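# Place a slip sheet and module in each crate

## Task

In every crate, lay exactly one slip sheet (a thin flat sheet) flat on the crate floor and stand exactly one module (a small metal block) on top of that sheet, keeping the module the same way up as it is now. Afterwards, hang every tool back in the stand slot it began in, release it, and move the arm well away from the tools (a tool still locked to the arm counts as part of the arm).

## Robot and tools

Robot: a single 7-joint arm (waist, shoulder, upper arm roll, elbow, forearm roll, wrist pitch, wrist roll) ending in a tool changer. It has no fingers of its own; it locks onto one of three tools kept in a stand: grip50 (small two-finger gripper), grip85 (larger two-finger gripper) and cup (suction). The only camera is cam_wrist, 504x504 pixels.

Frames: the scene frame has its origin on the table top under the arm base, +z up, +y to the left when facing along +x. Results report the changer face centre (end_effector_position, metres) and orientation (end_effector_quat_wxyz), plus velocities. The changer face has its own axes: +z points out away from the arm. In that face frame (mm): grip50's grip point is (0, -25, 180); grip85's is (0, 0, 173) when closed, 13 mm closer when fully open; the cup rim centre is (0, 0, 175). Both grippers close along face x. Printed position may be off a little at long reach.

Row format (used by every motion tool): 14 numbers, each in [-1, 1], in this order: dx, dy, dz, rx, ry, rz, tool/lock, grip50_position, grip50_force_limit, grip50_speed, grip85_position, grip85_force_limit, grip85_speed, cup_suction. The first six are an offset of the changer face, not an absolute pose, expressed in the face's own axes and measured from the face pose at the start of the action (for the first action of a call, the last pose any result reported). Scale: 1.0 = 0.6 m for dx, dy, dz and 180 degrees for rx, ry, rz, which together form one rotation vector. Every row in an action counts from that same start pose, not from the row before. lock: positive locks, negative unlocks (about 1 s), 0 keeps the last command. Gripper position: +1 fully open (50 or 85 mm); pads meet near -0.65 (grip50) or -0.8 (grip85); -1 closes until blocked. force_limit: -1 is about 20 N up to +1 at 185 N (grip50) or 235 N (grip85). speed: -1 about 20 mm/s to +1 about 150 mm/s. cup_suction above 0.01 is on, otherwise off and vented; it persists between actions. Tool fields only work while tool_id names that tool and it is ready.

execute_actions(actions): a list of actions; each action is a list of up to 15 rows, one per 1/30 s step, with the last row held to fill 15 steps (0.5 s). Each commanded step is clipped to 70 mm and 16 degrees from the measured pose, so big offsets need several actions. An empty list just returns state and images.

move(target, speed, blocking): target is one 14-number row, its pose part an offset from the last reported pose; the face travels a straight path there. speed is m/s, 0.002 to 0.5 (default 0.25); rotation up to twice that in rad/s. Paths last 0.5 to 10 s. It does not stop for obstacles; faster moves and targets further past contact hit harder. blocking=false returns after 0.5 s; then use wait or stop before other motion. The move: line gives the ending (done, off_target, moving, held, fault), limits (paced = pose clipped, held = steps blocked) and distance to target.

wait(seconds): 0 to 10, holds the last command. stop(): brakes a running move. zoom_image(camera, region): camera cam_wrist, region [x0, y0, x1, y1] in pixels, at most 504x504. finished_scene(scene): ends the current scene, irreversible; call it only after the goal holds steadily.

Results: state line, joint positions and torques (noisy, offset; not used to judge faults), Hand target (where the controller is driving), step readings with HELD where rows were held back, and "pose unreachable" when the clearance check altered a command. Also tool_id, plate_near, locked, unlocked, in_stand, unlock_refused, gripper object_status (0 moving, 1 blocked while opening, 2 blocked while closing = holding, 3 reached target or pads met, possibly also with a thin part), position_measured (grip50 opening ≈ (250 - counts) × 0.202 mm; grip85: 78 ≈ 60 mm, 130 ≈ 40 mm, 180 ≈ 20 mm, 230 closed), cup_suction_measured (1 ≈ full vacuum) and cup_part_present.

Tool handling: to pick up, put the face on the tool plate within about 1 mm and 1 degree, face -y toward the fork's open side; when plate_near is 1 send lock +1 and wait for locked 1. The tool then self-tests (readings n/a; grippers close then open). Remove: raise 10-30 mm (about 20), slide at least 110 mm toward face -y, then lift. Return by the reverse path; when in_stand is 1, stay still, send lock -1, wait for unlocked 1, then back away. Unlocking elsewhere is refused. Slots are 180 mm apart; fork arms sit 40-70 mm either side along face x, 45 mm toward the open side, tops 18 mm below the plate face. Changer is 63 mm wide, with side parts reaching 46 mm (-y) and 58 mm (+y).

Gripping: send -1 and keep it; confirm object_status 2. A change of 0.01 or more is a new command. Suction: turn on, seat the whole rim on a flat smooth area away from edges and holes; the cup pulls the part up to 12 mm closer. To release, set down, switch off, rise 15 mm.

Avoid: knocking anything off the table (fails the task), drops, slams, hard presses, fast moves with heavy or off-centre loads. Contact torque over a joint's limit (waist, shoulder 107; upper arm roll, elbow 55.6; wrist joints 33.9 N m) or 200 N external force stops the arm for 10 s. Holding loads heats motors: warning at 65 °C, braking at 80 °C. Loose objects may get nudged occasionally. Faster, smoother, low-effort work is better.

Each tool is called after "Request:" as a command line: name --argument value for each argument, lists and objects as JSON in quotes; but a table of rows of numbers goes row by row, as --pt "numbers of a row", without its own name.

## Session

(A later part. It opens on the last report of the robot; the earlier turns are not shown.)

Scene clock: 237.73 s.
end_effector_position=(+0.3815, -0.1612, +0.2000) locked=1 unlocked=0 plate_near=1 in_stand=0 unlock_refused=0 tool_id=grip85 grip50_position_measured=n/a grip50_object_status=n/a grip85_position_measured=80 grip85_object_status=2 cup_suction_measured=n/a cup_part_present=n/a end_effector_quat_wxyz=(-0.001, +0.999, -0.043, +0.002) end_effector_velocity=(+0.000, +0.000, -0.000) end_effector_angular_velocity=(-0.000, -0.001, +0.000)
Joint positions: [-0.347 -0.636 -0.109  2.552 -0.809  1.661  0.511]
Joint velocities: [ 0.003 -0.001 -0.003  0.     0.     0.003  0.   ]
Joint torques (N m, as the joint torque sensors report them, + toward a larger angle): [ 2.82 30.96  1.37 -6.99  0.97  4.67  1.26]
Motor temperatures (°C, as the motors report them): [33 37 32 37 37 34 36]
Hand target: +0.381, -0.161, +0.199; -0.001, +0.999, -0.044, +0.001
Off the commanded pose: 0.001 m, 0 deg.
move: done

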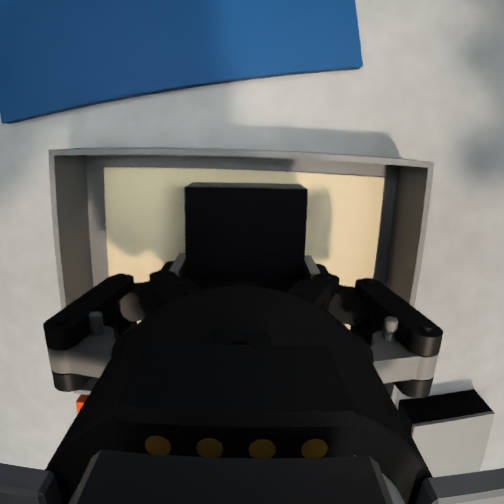

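Request:
move --target '[0,0,0,0,0,0,0,0,0,0,0.75,-0.3,0,0]'

Request:
move --target '[0,0,-0.095,0,0,0,0,0,0,0,0.75,-0.3,0,0]' --speed 0.15

Request:
move --target '[0.258,0.243,0,0,0,-0.045,0,0,0,0,0.75,-0.3,0,0]'

Scene clock: 240.60 s.
end_effector_position=(+0.3815, -0.1612, +0.2000) locked=1 unlocked=0 plate_near=1 in_stand=0 unlock_refused=0 tool_id=grip85 grip50_position_measured=n/a grip50_object_status=n/a grip85_position_measured=35 grip85_object_status=3 cup_suction_measured=n/a cup_part_present=n/a end_effector_quat_wxyz=(-0.001, +0.999, -0.043, +0.002) end_effector_velocity=(-0.000, -0.000, -0.000) end_effector_angular_velocity=(-0.000, +0.001, +0.000)
Joint positions: [-0.347 -0.636 -0.109  2.552 -0.809  1.661  0.511]
Joint velocities: [-0.    -0.    -0.     0.    -0.001 -0.     0.   ]
Joint torques (N m, as the joint torque sensors report them, + toward a larger angle): [-1.47 41.69  2.75 -7.66  0.57  5.16  0.19]
Motor temperatures (°C, as the motors report them): [33 37 32 37 37 34 36]
Hand target: +0.382, -0.161, +0.200; -0.001, +0.999, -0.043, +0.002
Off the commanded pose: 0.000 m, 0 deg.
move: done

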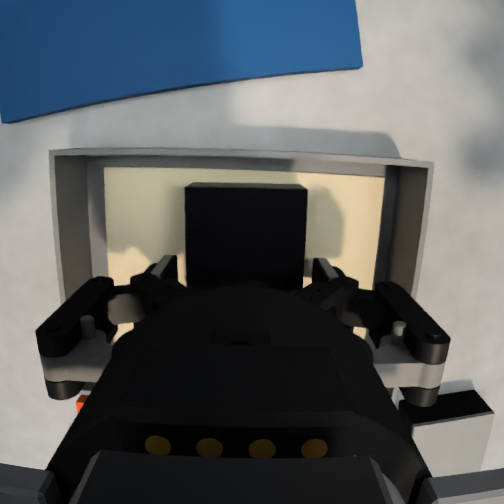

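Scene clock: 241.50 s.
end_effector_position=(+0.3813, -0.1614, +0.2572) locked=1 unlocked=0 plate_near=1 in_stand=0 unlock_refused=0 tool_id=grip85 grip50_position_measured=n/a grip50_object_status=n/a grip85_position_measured=35 grip85_object_status=3 cup_suction_measured=n/a cup_part_present=n/a end_effector_quat_wxyz=(-0.000, +0.999, -0.043, +0.002) end_effector_velocity=(+0.000, +0.001, +0.000) end_effector_angular_velocity=(+0.005, +0.004, +0.004)
Joint positions: [-0.62  -0.467  0.241  2.53  -0.672  1.397  0.396]
Joint velocities: [-0.013 -0.002  0.019 -0.006  0.01  -0.012 -0.01 ]
Joint torques (N m, as the joint torque sensors report them, + toward a larger angle): [ -1.66  38.18   5.35 -14.31  -0.07   4.58  -0.65]
Motor temperatures (°C, as the motors report them): [33 37 32 37 37 34 36]
Hand target: +0.381, -0.161, +0.257; -0.000, +0.999, -0.043, +0.002
Off the commanded pose: 0.000 m, 0 deg.
move: done

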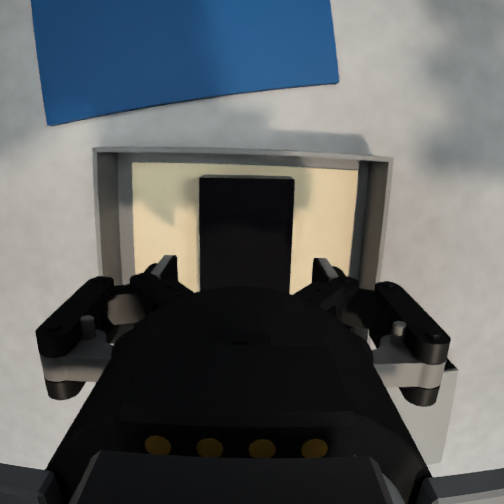

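Scene clock: 242.83 s.
end_effector_position=(+0.5227, -0.3202, +0.2579) locked=1 unlocked=0 plate_near=1 in_stand=0 unlock_refused=0 tool_id=grip85 grip50_position_measured=n/a grip50_object_status=n/a grip85_position_measured=35 grip85_object_status=3 cup_suction_measured=n/a cup_part_present=n/a end_effector_quat_wxyz=(+0.000, +1.000, +0.027, +0.002) end_effector_velocity=(+0.001, -0.001, +0.001) end_effector_angular_velocity=(-0.000, -0.000, -0.000)
Joint positions: [-0.808 -0.743  0.382  1.914 -0.494  1.014 -0.101]
Joint velocities: [-0.002 -0.001  0.002 -0.003 -0.    -0.002 -0.001]
Joint torques (N m, as the joint torque sensors report them, + toward a larger angle): [ -2.41  56.67  12.72 -24.05  -2.37   4.73  -0.74]
Motor temperatures (°C, as the motors report them): [33 37 32 37 37 34 36]
Hand target: +0.523, -0.320, +0.258; +0.000, +1.000, +0.027, +0.002
Off the commanded pose: 0.000 m, 0 deg.
move: done

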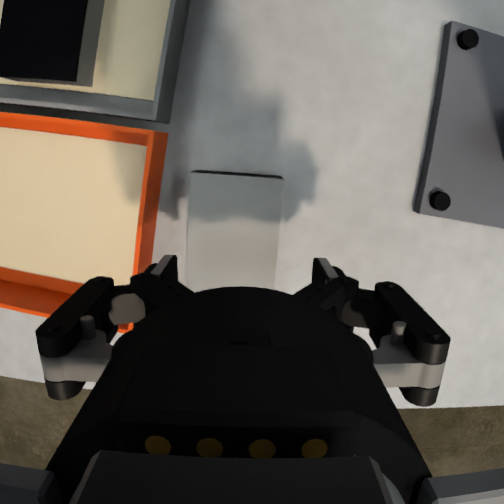

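Request:
move --target '[-0.0128,-0.0025,0.03,0.0,-0.001,0.014,0,0,0,0,0.6,-0.3,0,0]' --speed 0.1

Scene clock: 245.17 s.
end_effector_position=(+0.5151, -0.3192, +0.2400) locked=1 unlocked=0 plate_near=1 in_stand=0 unlock_refused=0 tool_id=grip85 grip50_position_measured=n/a grip50_object_status=n/a grip85_position_measured=53 grip85_object_status=3 cup_suction_measured=n/a cup_part_present=n/a end_effector_quat_wxyz=(+0.000, +1.000, +0.005, +0.000) end_effector_velocity=(-0.000, +0.000, -0.000) end_effector_angular_velocity=(-0.001, +0.000, -0.001)
Joint positions: [-0.791 -0.763  0.348  1.937 -0.503  1.061 -0.051]
Joint velocities: [ 0.002  0.    -0.002  0.001  0.     0.002  0.001]
Joint torques (N m, as the joint torque sensors report them, + toward a larger angle): [  0.27  57.24  10.54 -21.32  -3.07   6.01   1.15]
Motor temperatures (°C, as the motors report them): [33 37 32 37 37 34 36]
Hand target: +0.515, -0.319, +0.240; +0.000, +1.000, +0.005, +0.000
Off the commanded pose: 0.000 m, 0 deg.
move: done

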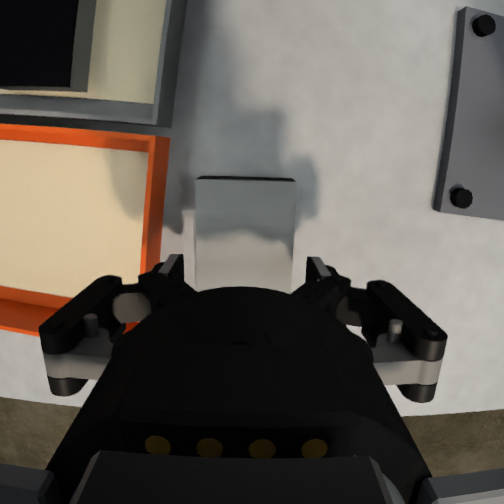

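Request:
move --target '[0,0,0.074,0,0,0,0,0,0,0,0.6,-0.3,0,0]' --speed 0.06

Request:
move --target '[0,0,0,0,0,0,0,0,0,0,-1,-0.3,0,0]'

Request:
move --target '[0,0,-0.111,0,0,0,0,0,0,0,-1,-0.3,0,0]' --speed 0.1

Request:
move --target '[-0.2473,-0.029,0,0,0,0.031,0,0,0,0,-1,-0.3,0,0]' --speed 0.18

Request:
move --target '[0,0,0.094,0,0,0,0,0,0,0,-1,-0.3,0,0]' --speed 0.08

Scene clock: 249.77 s.
end_effector_position=(+0.5150, -0.3192, +0.1957) locked=1 unlocked=0 plate_near=1 in_stand=0 unlock_refused=0 tool_id=grip85 grip50_position_measured=n/a grip50_object_status=n/a grip85_position_measured=53 grip85_object_status=3 cup_suction_measured=n/a cup_part_present=n/a end_effector_quat_wxyz=(+0.000, +1.000, +0.005, +0.000) end_effector_velocity=(-0.000, -0.000, -0.001) end_effector_angular_velocity=(-0.001, +0.001, +0.000)
Joint positions: [-0.754 -0.849  0.287  1.93  -0.544  1.149 -0.02 ]
Joint velocities: [ 0.002 -0.001 -0.002 -0.     0.001  0.001 -0.   ]
Joint torques (N m, as the joint torque sensors report them, + toward a larger angle): [  1.19  58.2   10.29 -20.75  -2.61   5.65   1.  ]
Motor temperatures (°C, as the motors report them): [33 37 32 37 37 34 36]
Hand target: +0.515, -0.319, +0.196; +0.000, +1.000, +0.005, +0.000
Off the commanded pose: 0.000 m, 0 deg.
move: done

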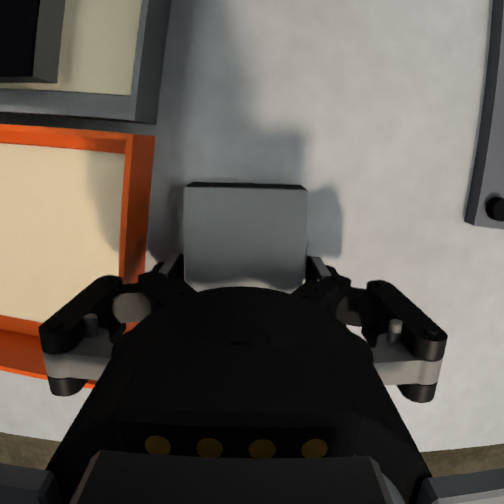

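Scene clock: 250.27 s.
end_effector_position=(+0.5152, -0.3192, +0.1960) locked=1 unlocked=0 plate_near=1 in_stand=0 unlock_refused=0 tool_id=grip85 grip50_position_measured=n/a grip50_object_status=n/a grip85_position_measured=80 grip85_object_status=2 cup_suction_measured=n/a cup_part_present=n/a end_effector_quat_wxyz=(+0.000, +1.000, +0.005, +0.001) end_effector_velocity=(-0.000, +0.000, -0.000) end_effector_angular_velocity=(+0.000, +0.001, +0.000)
Joint positions: [-0.754 -0.848  0.287  1.929 -0.544  1.149 -0.02 ]
Joint velocities: [ 0.    -0.    -0.     0.    -0.001 -0.     0.   ]
Joint torques (N m, as the joint torque sensors report them, + toward a larger angle): [ -0.28  58.17  10.65 -19.17  -2.11   5.23   0.23]
Motor temperatures (°C, as the motors report them): [33 37 32 37 37 34 36]
Hand target: +0.515, -0.319, +0.196; +0.000, +1.000, +0.005, +0.000
Off the commanded pose: 0.000 m, 0 deg.
move: done

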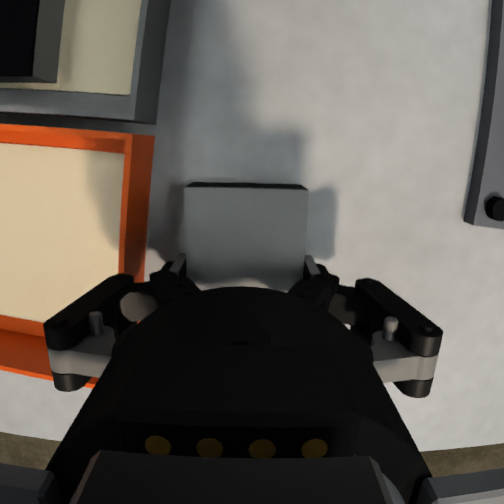

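Scene clock: 251.27 s.
end_effector_position=(+0.5151, -0.3192, +0.2624) locked=1 unlocked=0 plate_near=1 in_stand=0 unlock_refused=0 tool_id=grip85 grip50_position_measured=n/a grip50_object_status=n/a grip85_position_measured=80 grip85_object_status=2 cup_suction_measured=n/a cup_part_present=n/a end_effector_quat_wxyz=(+0.000, +1.000, +0.005, +0.001) end_effector_velocity=(+0.000, +0.000, +0.001) end_effector_angular_velocity=(+0.001, -0.000, +0.000)
Joint positions: [-0.808 -0.721  0.376  1.935 -0.478  1.015 -0.069]
Joint velocities: [-0.002  0.001  0.003 -0.     0.    -0.002  0.   ]
Joint torques (N m, as the joint torque sensors report them, + toward a larger angle): [ -1.48  59.63  12.49 -23.39  -2.43   5.35  -0.73]
Motor temperatures (°C, as the motors report them): [33 37 32 37 37 34 36]
Hand target: +0.515, -0.319, +0.263; +0.000, +1.000, +0.005, +0.001
Off the commanded pose: 0.000 m, 0 deg.
move: done

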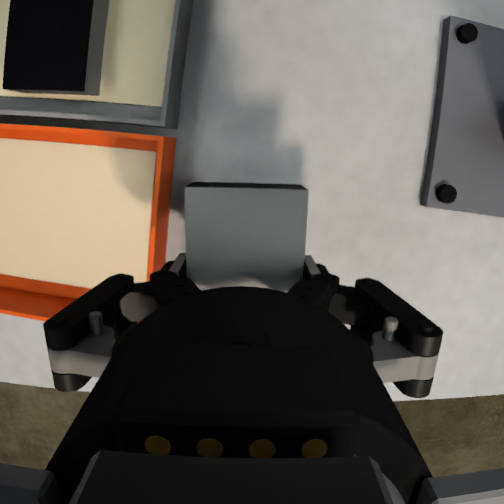

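Scene clock: 252.50 s.
end_effector_position=(+0.3665, -0.3035, +0.2619) locked=1 unlocked=0 plate_near=1 in_stand=0 unlock_refused=0 tool_id=grip85 grip50_position_measured=n/a grip50_object_status=n/a grip85_position_measured=80 grip85_object_status=2 cup_suction_measured=n/a cup_part_present=n/a end_effector_quat_wxyz=(+0.000, +0.999, -0.043, +0.000) end_effector_velocity=(-0.001, +0.000, -0.001) end_effector_angular_velocity=(+0.000, +0.002, -0.000)
Joint positions: [-0.914 -0.529  0.304  2.34  -0.505  1.258 -0.031]
Joint velocities: [ 0.001  0.001 -0.002  0.003 -0.     0.001  0.   ]
Joint torques (N m, as the joint torque sensors report them, + toward a larger angle): [  1.02  46.03   6.25 -16.9   -2.21   6.09   1.11]
Motor temperatures (°C, as the motors report them): [33 38 32 37 37 34 36]
Hand target: +0.367, -0.303, +0.262; +0.001, +0.999, -0.043, +0.000
Off the commanded pose: 0.000 m, 0 deg.
move: done

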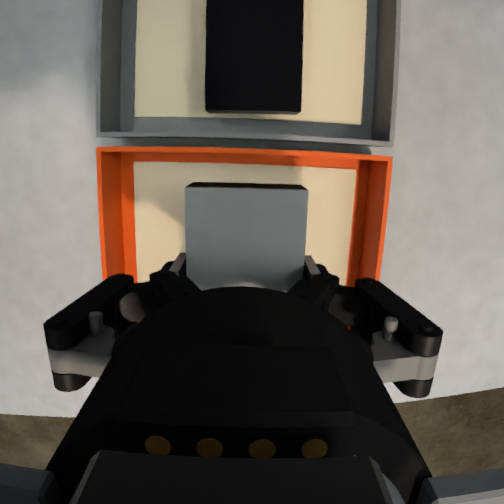

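Scene clock: 253.53 s.
end_effector_position=(+0.3665, -0.3035, +0.2055) locked=1 unlocked=0 plate_near=1 in_stand=0 unlock_refused=0 tool_id=grip85 grip50_position_measured=n/a grip50_object_status=n/a grip85_position_measured=80 grip85_object_status=2 cup_suction_measured=n/a cup_part_present=n/a end_effector_quat_wxyz=(+0.000, +0.999, -0.043, +0.000) end_effector_velocity=(+0.001, -0.000, -0.000) end_effector_angular_velocity=(-0.002, -0.003, +0.002)
Joint positions: [-0.796 -0.667  0.133  2.349 -0.615  1.433  0.055]
Joint velocities: [ 0.005 -0.001 -0.006  0.    -0.001  0.006  0.   ]
Joint torques (N m, as the joint torque sensors report them, + toward a larger angle): [  0.36  46.27   5.06 -12.7   -1.23   6.16   1.05]
Motor temperatures (°C, as the motors report them): [33 38 32 37 37 34 36]
Hand target: +0.367, -0.303, +0.205; +0.000, +0.999, -0.043, +0.000
Off the commanded pose: 0.000 m, 0 deg.
move: done

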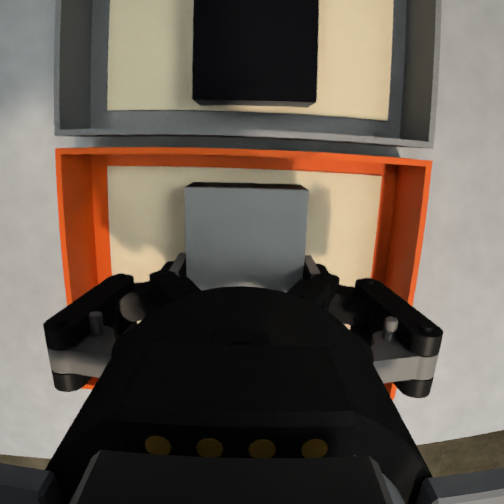

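Request:
move --target '[0,-0.002,0.0105,0,0,0,0,0,0,0,-1,-0.3,0,0]' --speed 0.01

Request:
move --target '[0,0,0,0,0,0,0,0,0,0,0.75,-0.3,0,0]'

Request:
move --target '[0,0,-0.117,0,0,0,0,0,0,0,0.75,-0.3,0,0]' --speed 0.15

Request:
move --target '[0.1307,-0.5613,-0.188,0,0,-0.505,0,0,0,0,1,-0.3,0,0]' --speed 0.3

Scene clock: 257.43 s.
end_effector_position=(+0.3670, -0.3026, +0.1999) locked=1 unlocked=0 plate_near=1 in_stand=0 unlock_refused=0 tool_id=grip85 grip50_position_measured=n/a grip50_object_status=n/a grip85_position_measured=80 grip85_object_status=2 cup_suction_measured=n/a cup_part_present=n/a end_effector_quat_wxyz=(+0.001, +0.999, -0.043, +0.001) end_effector_velocity=(+0.000, -0.000, +0.000) end_effector_angular_velocity=(-0.001, -0.001, +0.000)
Joint positions: [-0.777 -0.681  0.112  2.35  -0.62   1.454  0.062]
Joint velocities: [ 0.002  0.    -0.002 -0.    -0.     0.001  0.   ]
Joint torques (N m, as the joint torque sensors report them, + toward a larger angle): [  0.64  39.89   3.96 -10.97  -0.83   5.47   1.05]
Motor temperatures (°C, as the motors report them): [33 38 32 37 37 34 36]
Hand target: +0.367, -0.302, +0.199; +0.000, +0.999, -0.043, +0.000
Off the commanded pose: 0.001 m, 0 deg.
move: done

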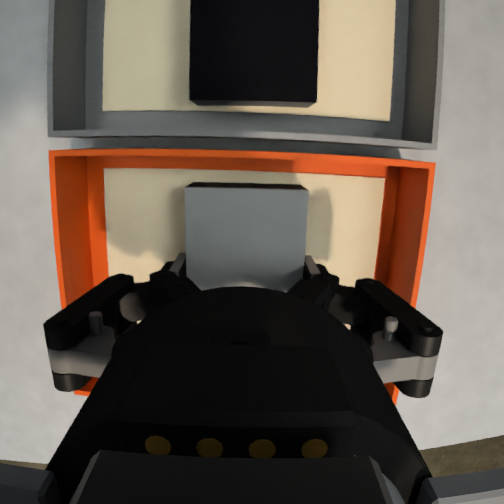

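Scene clock: 258.00 s.
end_effector_position=(+0.3669, -0.3026, +0.1998) locked=1 unlocked=0 plate_near=1 in_stand=0 unlock_refused=0 tool_id=grip85 grip50_position_measured=n/a grip50_object_status=n/a grip85_position_measured=35 grip85_object_status=0 cup_suction_measured=n/a cup_part_present=n/a end_effector_quat_wxyz=(+0.001, +0.999, -0.043, +0.001) end_effector_velocity=(+0.000, +0.000, -0.000) end_effector_angular_velocity=(-0.000, -0.000, +0.001)
Joint positions: [-0.777 -0.682  0.112  2.35  -0.62   1.454  0.062]
Joint velocities: [-0.    -0.     0.    -0.    -0.001  0.    -0.   ]
Joint torques (N m, as the joint torque sensors report them, + toward a larger angle): [ -0.79  47.38   5.36 -12.9   -0.45   5.35   0.15]
Motor temperatures (°C, as the motors report them): [33 38 32 37 37 34 36]
Hand target: +0.367, -0.303, +0.200; +0.001, +0.999, -0.043, +0.001
Off the commanded pose: 0.000 m, 0 deg.
move: done

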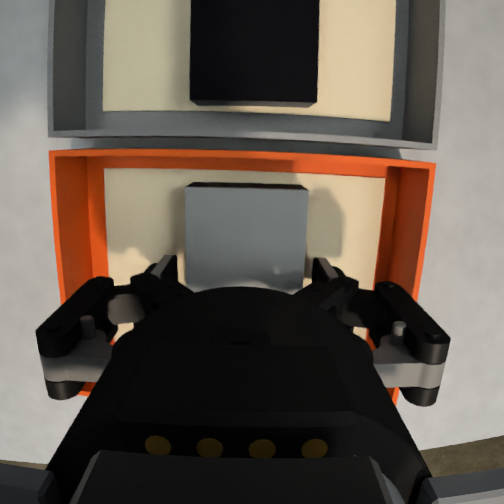

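Scene clock: 258.83 s.
end_effector_position=(+0.3667, -0.3025, +0.2700) locked=1 unlocked=0 plate_near=1 in_stand=0 unlock_refused=0 tool_id=grip85 grip50_position_measured=n/a grip50_object_status=n/a grip85_position_measured=35 grip85_object_status=3 cup_suction_measured=n/a cup_part_present=n/a end_effector_quat_wxyz=(+0.001, +0.999, -0.043, +0.001) end_effector_velocity=(+0.000, +0.000, +0.001) end_effector_angular_velocity=(+0.002, +0.001, +0.002)
Joint positions: [-0.922 -0.508  0.322  2.339 -0.483  1.236 -0.044]
Joint velocities: [-0.005  0.     0.007 -0.002  0.002 -0.005 -0.003]
Joint torques (N m, as the joint torque sensors report them, + toward a larger angle): [ -2.58  45.27   7.98 -19.    -0.85   4.98  -0.7 ]
Motor temperatures (°C, as the motors report them): [33 38 32 37 37 34 36]
Hand target: +0.367, -0.303, +0.270; +0.001, +0.999, -0.043, +0.001
Off the commanded pose: 0.000 m, 0 deg.
move: done

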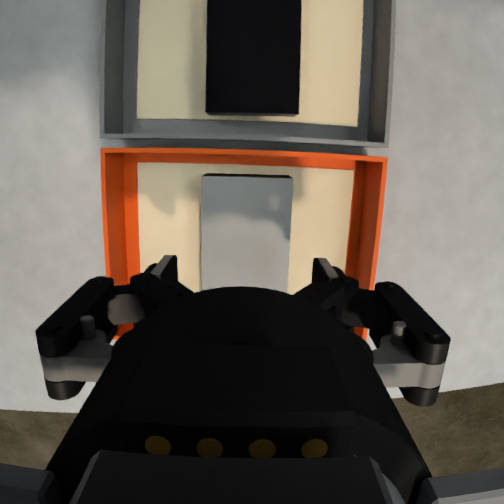

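Scene clock: 261.87 s.
end_effector_position=(+0.4738, +0.0264, +0.3831) locked=1 unlocked=0 plate_near=1 in_stand=0 unlock_refused=0 tool_id=grip85 grip50_position_measured=n/a grip50_object_status=n/a grip85_position_measured=3 grip85_object_status=3 cup_suction_measured=n/a cup_part_present=n/a end_effector_quat_wxyz=(+0.001, +0.732, +0.681, +0.001) end_effector_velocity=(+0.000, +0.000, +0.000) end_effector_angular_velocity=(-0.000, +0.000, +0.004)
Joint positions: [-0.739 -0.411  0.94   2.222 -0.527  0.846 -0.883]
Joint velocities: [ 0.001 -0.001  0.    -0.001 -0.    -0.001 -0.003]
Joint torques (N m, as the joint torque sensors report them, + toward a larger angle): [  0.92  31.01  13.7  -27.06  -4.08   5.1   -0.51]
Motor temperatures (°C, as the motors report them): [33 37 32 37 37 34 36]
Hand target: +0.474, +0.027, +0.383; +0.001, +0.732, +0.681, +0.000
Off the commanded pose: 0.001 m, 0 deg.
move: done

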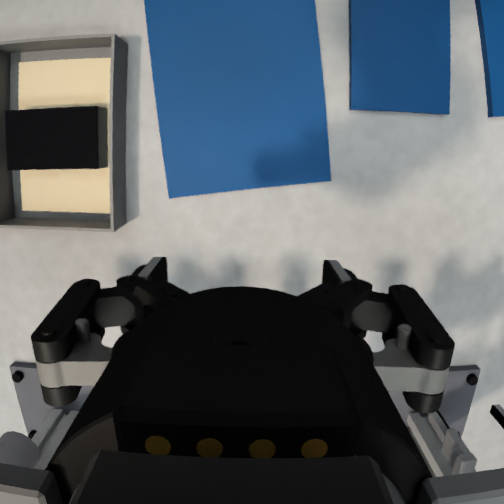

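Request:
move --target '[0,0.2592,0,0,0,-0.0005,0,0,0,0,0.75,-0.3,0,0]' --speed 0.12

Request:
move --target '[0,0,0.034,0,0,0,0,0,0,0,0.75,-0.3,0,0]' --speed 0.022

Request:
execute_actions --actions '[[[0,0,0.0005,0,0,0,-1,0,0,0,0.75,0,0,0]],[[0,0,0,0,0,0,-1,0,0,0,0.75,0,0,0]],[[0,0,0,0,0,0,-1,0,0,0,0.75,0,0,0]]]'

Scene clock: 266.00 s.
end_effector_position=(+0.6288, +0.0151, +0.3837) locked=1 unlocked=0 plate_near=1 in_stand=0 unlock_refused=0 tool_id=grip85 grip50_position_measured=n/a grip50_object_status=n/a grip85_position_measured=35 grip85_object_status=3 cup_suction_measured=n/a cup_part_present=n/a end_effector_quat_wxyz=(+0.001, +0.732, +0.681, +0.001) end_effector_velocity=(+0.001, -0.001, +0.000) end_effector_angular_velocity=(-0.000, -0.000, -0.001)
Joint positions: [-0.545 -0.695  0.806  1.783 -0.633  0.648 -0.909]
Joint velocities: [ 0.001 -0.001 -0.001 -0.003 -0.    -0.001 -0.   ]
Joint torques (N m, as the joint torque sensors report them, + toward a larger angle): [  1.63  51.79  19.95 -28.96  -4.97   4.8   -0.65]
Motor temperatures (°C, as the motors report them): [33 37 32 37 37 34 36]
Hand target: +0.629, +0.015, +0.384; +0.001, +0.732, +0.681, +0.001
Off the commanded pose: 0.000 m, 0 deg.
move: done

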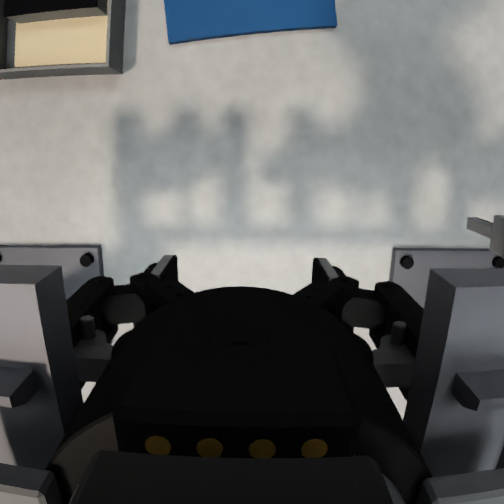

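Scene clock: 267.17 s.
end_effector_position=(+0.6289, +0.0153, +0.3636) locked=1 unlocked=0 plate_near=1 in_stand=1 unlock_refused=0 tool_id=grip85 grip50_position_measured=n/a grip50_object_status=n/a grip85_position_measured=35 grip85_object_status=3 cup_suction_measured=n/a cup_part_present=n/a end_effector_quat_wxyz=(+0.001, +0.732, +0.681, +0.001) end_effector_velocity=(+0.000, -0.000, -0.000) end_effector_angular_velocity=(-0.000, -0.002, +0.000)
Joint positions: [-0.532 -0.721  0.779  1.8   -0.658  0.689 -0.894]
Joint velocities: [ 0.001  0.    -0.002  0.    -0.001  0.002 -0.   ]
Joint torques (N m, as the joint torque sensors report them, + toward a larger angle): [  0.61  52.77  18.89 -26.34  -4.8    6.     1.17]
Motor temperatures (°C, as the motors report them): [33 37 32 37 37 34 36]
Hand target: +0.629, +0.015, +0.363; +0.001, +0.732, +0.681, +0.001
Off the commanded pose: 0.000 m, 0 deg.
move: done

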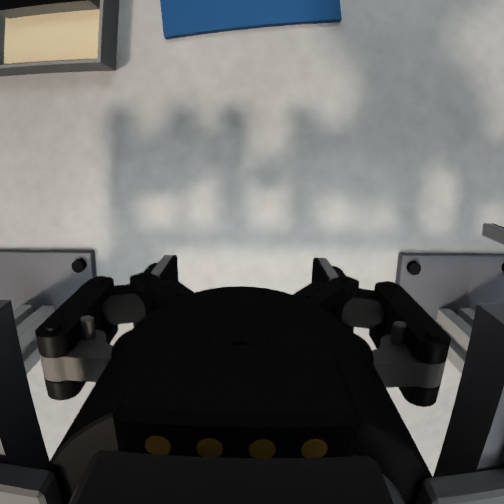

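Scene clock: 268.67 s.
end_effector_position=(+0.6287, +0.0153, +0.3632) locked=0 unlocked=1 plate_near=1 in_stand=1 unlock_refused=0 tool_id=none grip50_position_measured=n/a grip50_object_status=n/a grip85_position_measured=n/a grip85_object_status=n/a cup_suction_measured=n/a cup_part_present=n/a end_effector_quat_wxyz=(+0.001, +0.732, +0.681, +0.001) end_effector_velocity=(-0.000, -0.000, -0.000) end_effector_angular_velocity=(-0.000, +0.001, -0.000)
Joint positions: [-0.532 -0.721  0.779  1.8   -0.659  0.689 -0.894]
Joint velocities: [ 0.    -0.    -0.    -0.     0.    -0.001 -0.   ]
Joint torques (N m, as the joint torque sensors report them, + toward a larger angle): [  0.18  46.9   17.64 -22.1   -3.21   3.86   0.34]
Motor temperatures (°C, as the motors report them): [33 37 32 37 37 34 36]
Hand target: +0.629, +0.015, +0.363; +0.001, +0.732, +0.681, +0.001
Off the commanded pose: 0.000 m, 0 deg.
Step readings (end_effector_position; steps 1 to 15: 1st action; 16 to 30: 2nd action; 31 to 45: 3rd action):
0: (+0.6289, +0.0153, +0.3636)
1: (+0.6287, +0.0152, +0.3632)
2: (+0.6287, +0.0152, +0.3632)
4: (+0.6287, +0.0152, +0.3632)
8: (+0.6287, +0.0153, +0.3632)
15: (+0.6287, +0.0153, +0.3632)
16: (+0.6287, +0.0153, +0.3632)
17: (+0.6287, +0.0153, +0.3632)
19: (+0.6287, +0.0153, +0.3632)
23: (+0.6287, +0.0153, +0.3632)
30: (+0.6287, +0.0153, +0.3632)
31: (+0.6287, +0.0153, +0.3632)
32: (+0.6287, +0.0153, +0.3632)
34: (+0.6287, +0.0153, +0.3632)
38: (+0.6287, +0.0153, +0.3632)
45: end_effector_position above

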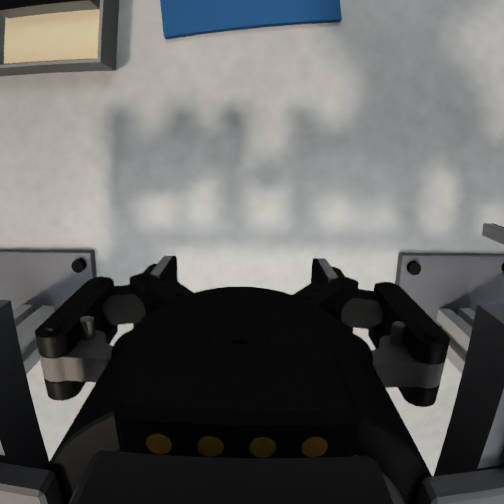

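Request:
move --target '[0,0,-0.07,0,0,0,0,0,0,0,0,0,0,0]' --speed 0.1

Request:
move --target '[-0.2,-0.38,-0.28,0,0,0,0,0,0,0,0,0,0,0]' --speed 0.3

Scene clock: 270.93 s.
end_effector_position=(+0.6286, +0.0153, +0.4050) locked=0 unlocked=1 plate_near=0 in_stand=0 unlock_refused=0 tool_id=none grip50_position_measured=n/a grip50_object_status=n/a grip85_position_measured=n/a grip85_object_status=n/a cup_suction_measured=n/a cup_part_present=n/a end_effector_quat_wxyz=(+0.001, +0.732, +0.681, +0.001) end_effector_velocity=(+0.000, +0.000, +0.001) end_effector_angular_velocity=(+0.001, -0.001, +0.001)
Joint positions: [-0.555 -0.668  0.831  1.763 -0.604  0.605 -0.927]
Joint velocities: [-0.001  0.     0.002 -0.001 -0.    -0.001 -0.   ]
Joint torques (N m, as the joint torque sensors report them, + toward a larger angle): [ -1.59  46.47  18.13 -24.6   -2.79   3.47  -0.59]
Motor temperatures (°C, as the motors report them): [33 37 32 37 37 34 36]
Hand target: +0.629, +0.015, +0.405; +0.001, +0.732, +0.681, +0.001
Off the commanded pose: 0.000 m, 0 deg.
move: done

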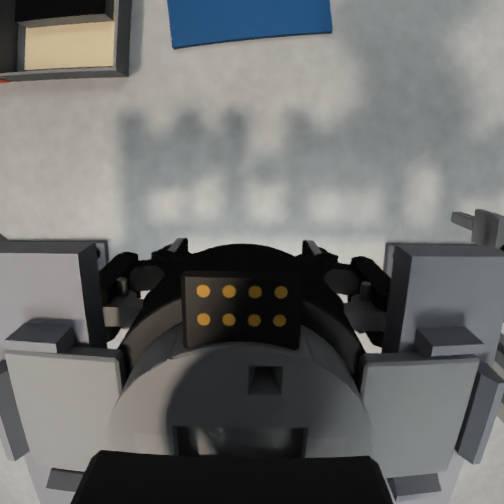

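Scene clock: 272.57 s.
end_effector_position=(+0.3923, -0.0879, +0.5722) locked=0 unlocked=1 plate_near=0 in_stand=0 unlock_refused=0 tool_id=none grip50_position_measured=n/a grip50_object_status=n/a grip85_position_measured=n/a grip85_object_status=n/a cup_suction_measured=n/a cup_part_present=n/a end_effector_quat_wxyz=(+0.001, +0.732, +0.682, +0.000) end_effector_velocity=(-0.000, -0.001, +0.000) end_effector_angular_velocity=(+0.001, +0.000, -0.000)
Joint positions: [-1.127  0.247  0.959  1.993  0.203  0.289 -1.687]
Joint velocities: [-0.     0.001 -0.002 -0.     0.002 -0.002 -0.002]
Joint torques (N m, as the joint torque sensors report them, + toward a larger angle): [  0.71   9.99  -6.33 -29.89  -3.86   3.44  -0.62]
Motor temperatures (°C, as the motors report them): [33 37 32 37 37 34 36]
Hand target: +0.392, -0.088, +0.572; +0.001, +0.732, +0.682, +0.000
Off the commanded pose: 0.000 m, 0 deg.
move: done

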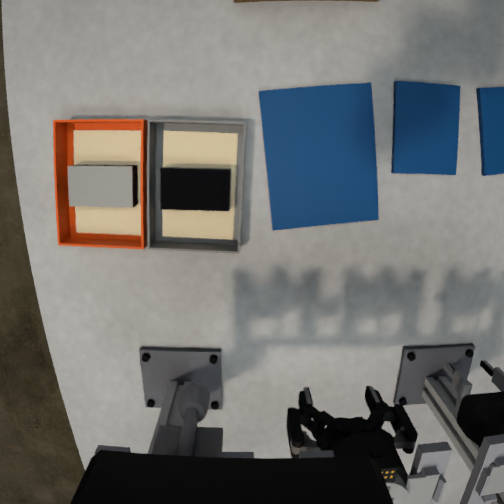

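Request:
finished_scene --scene 2

The scene is finished: the task was done.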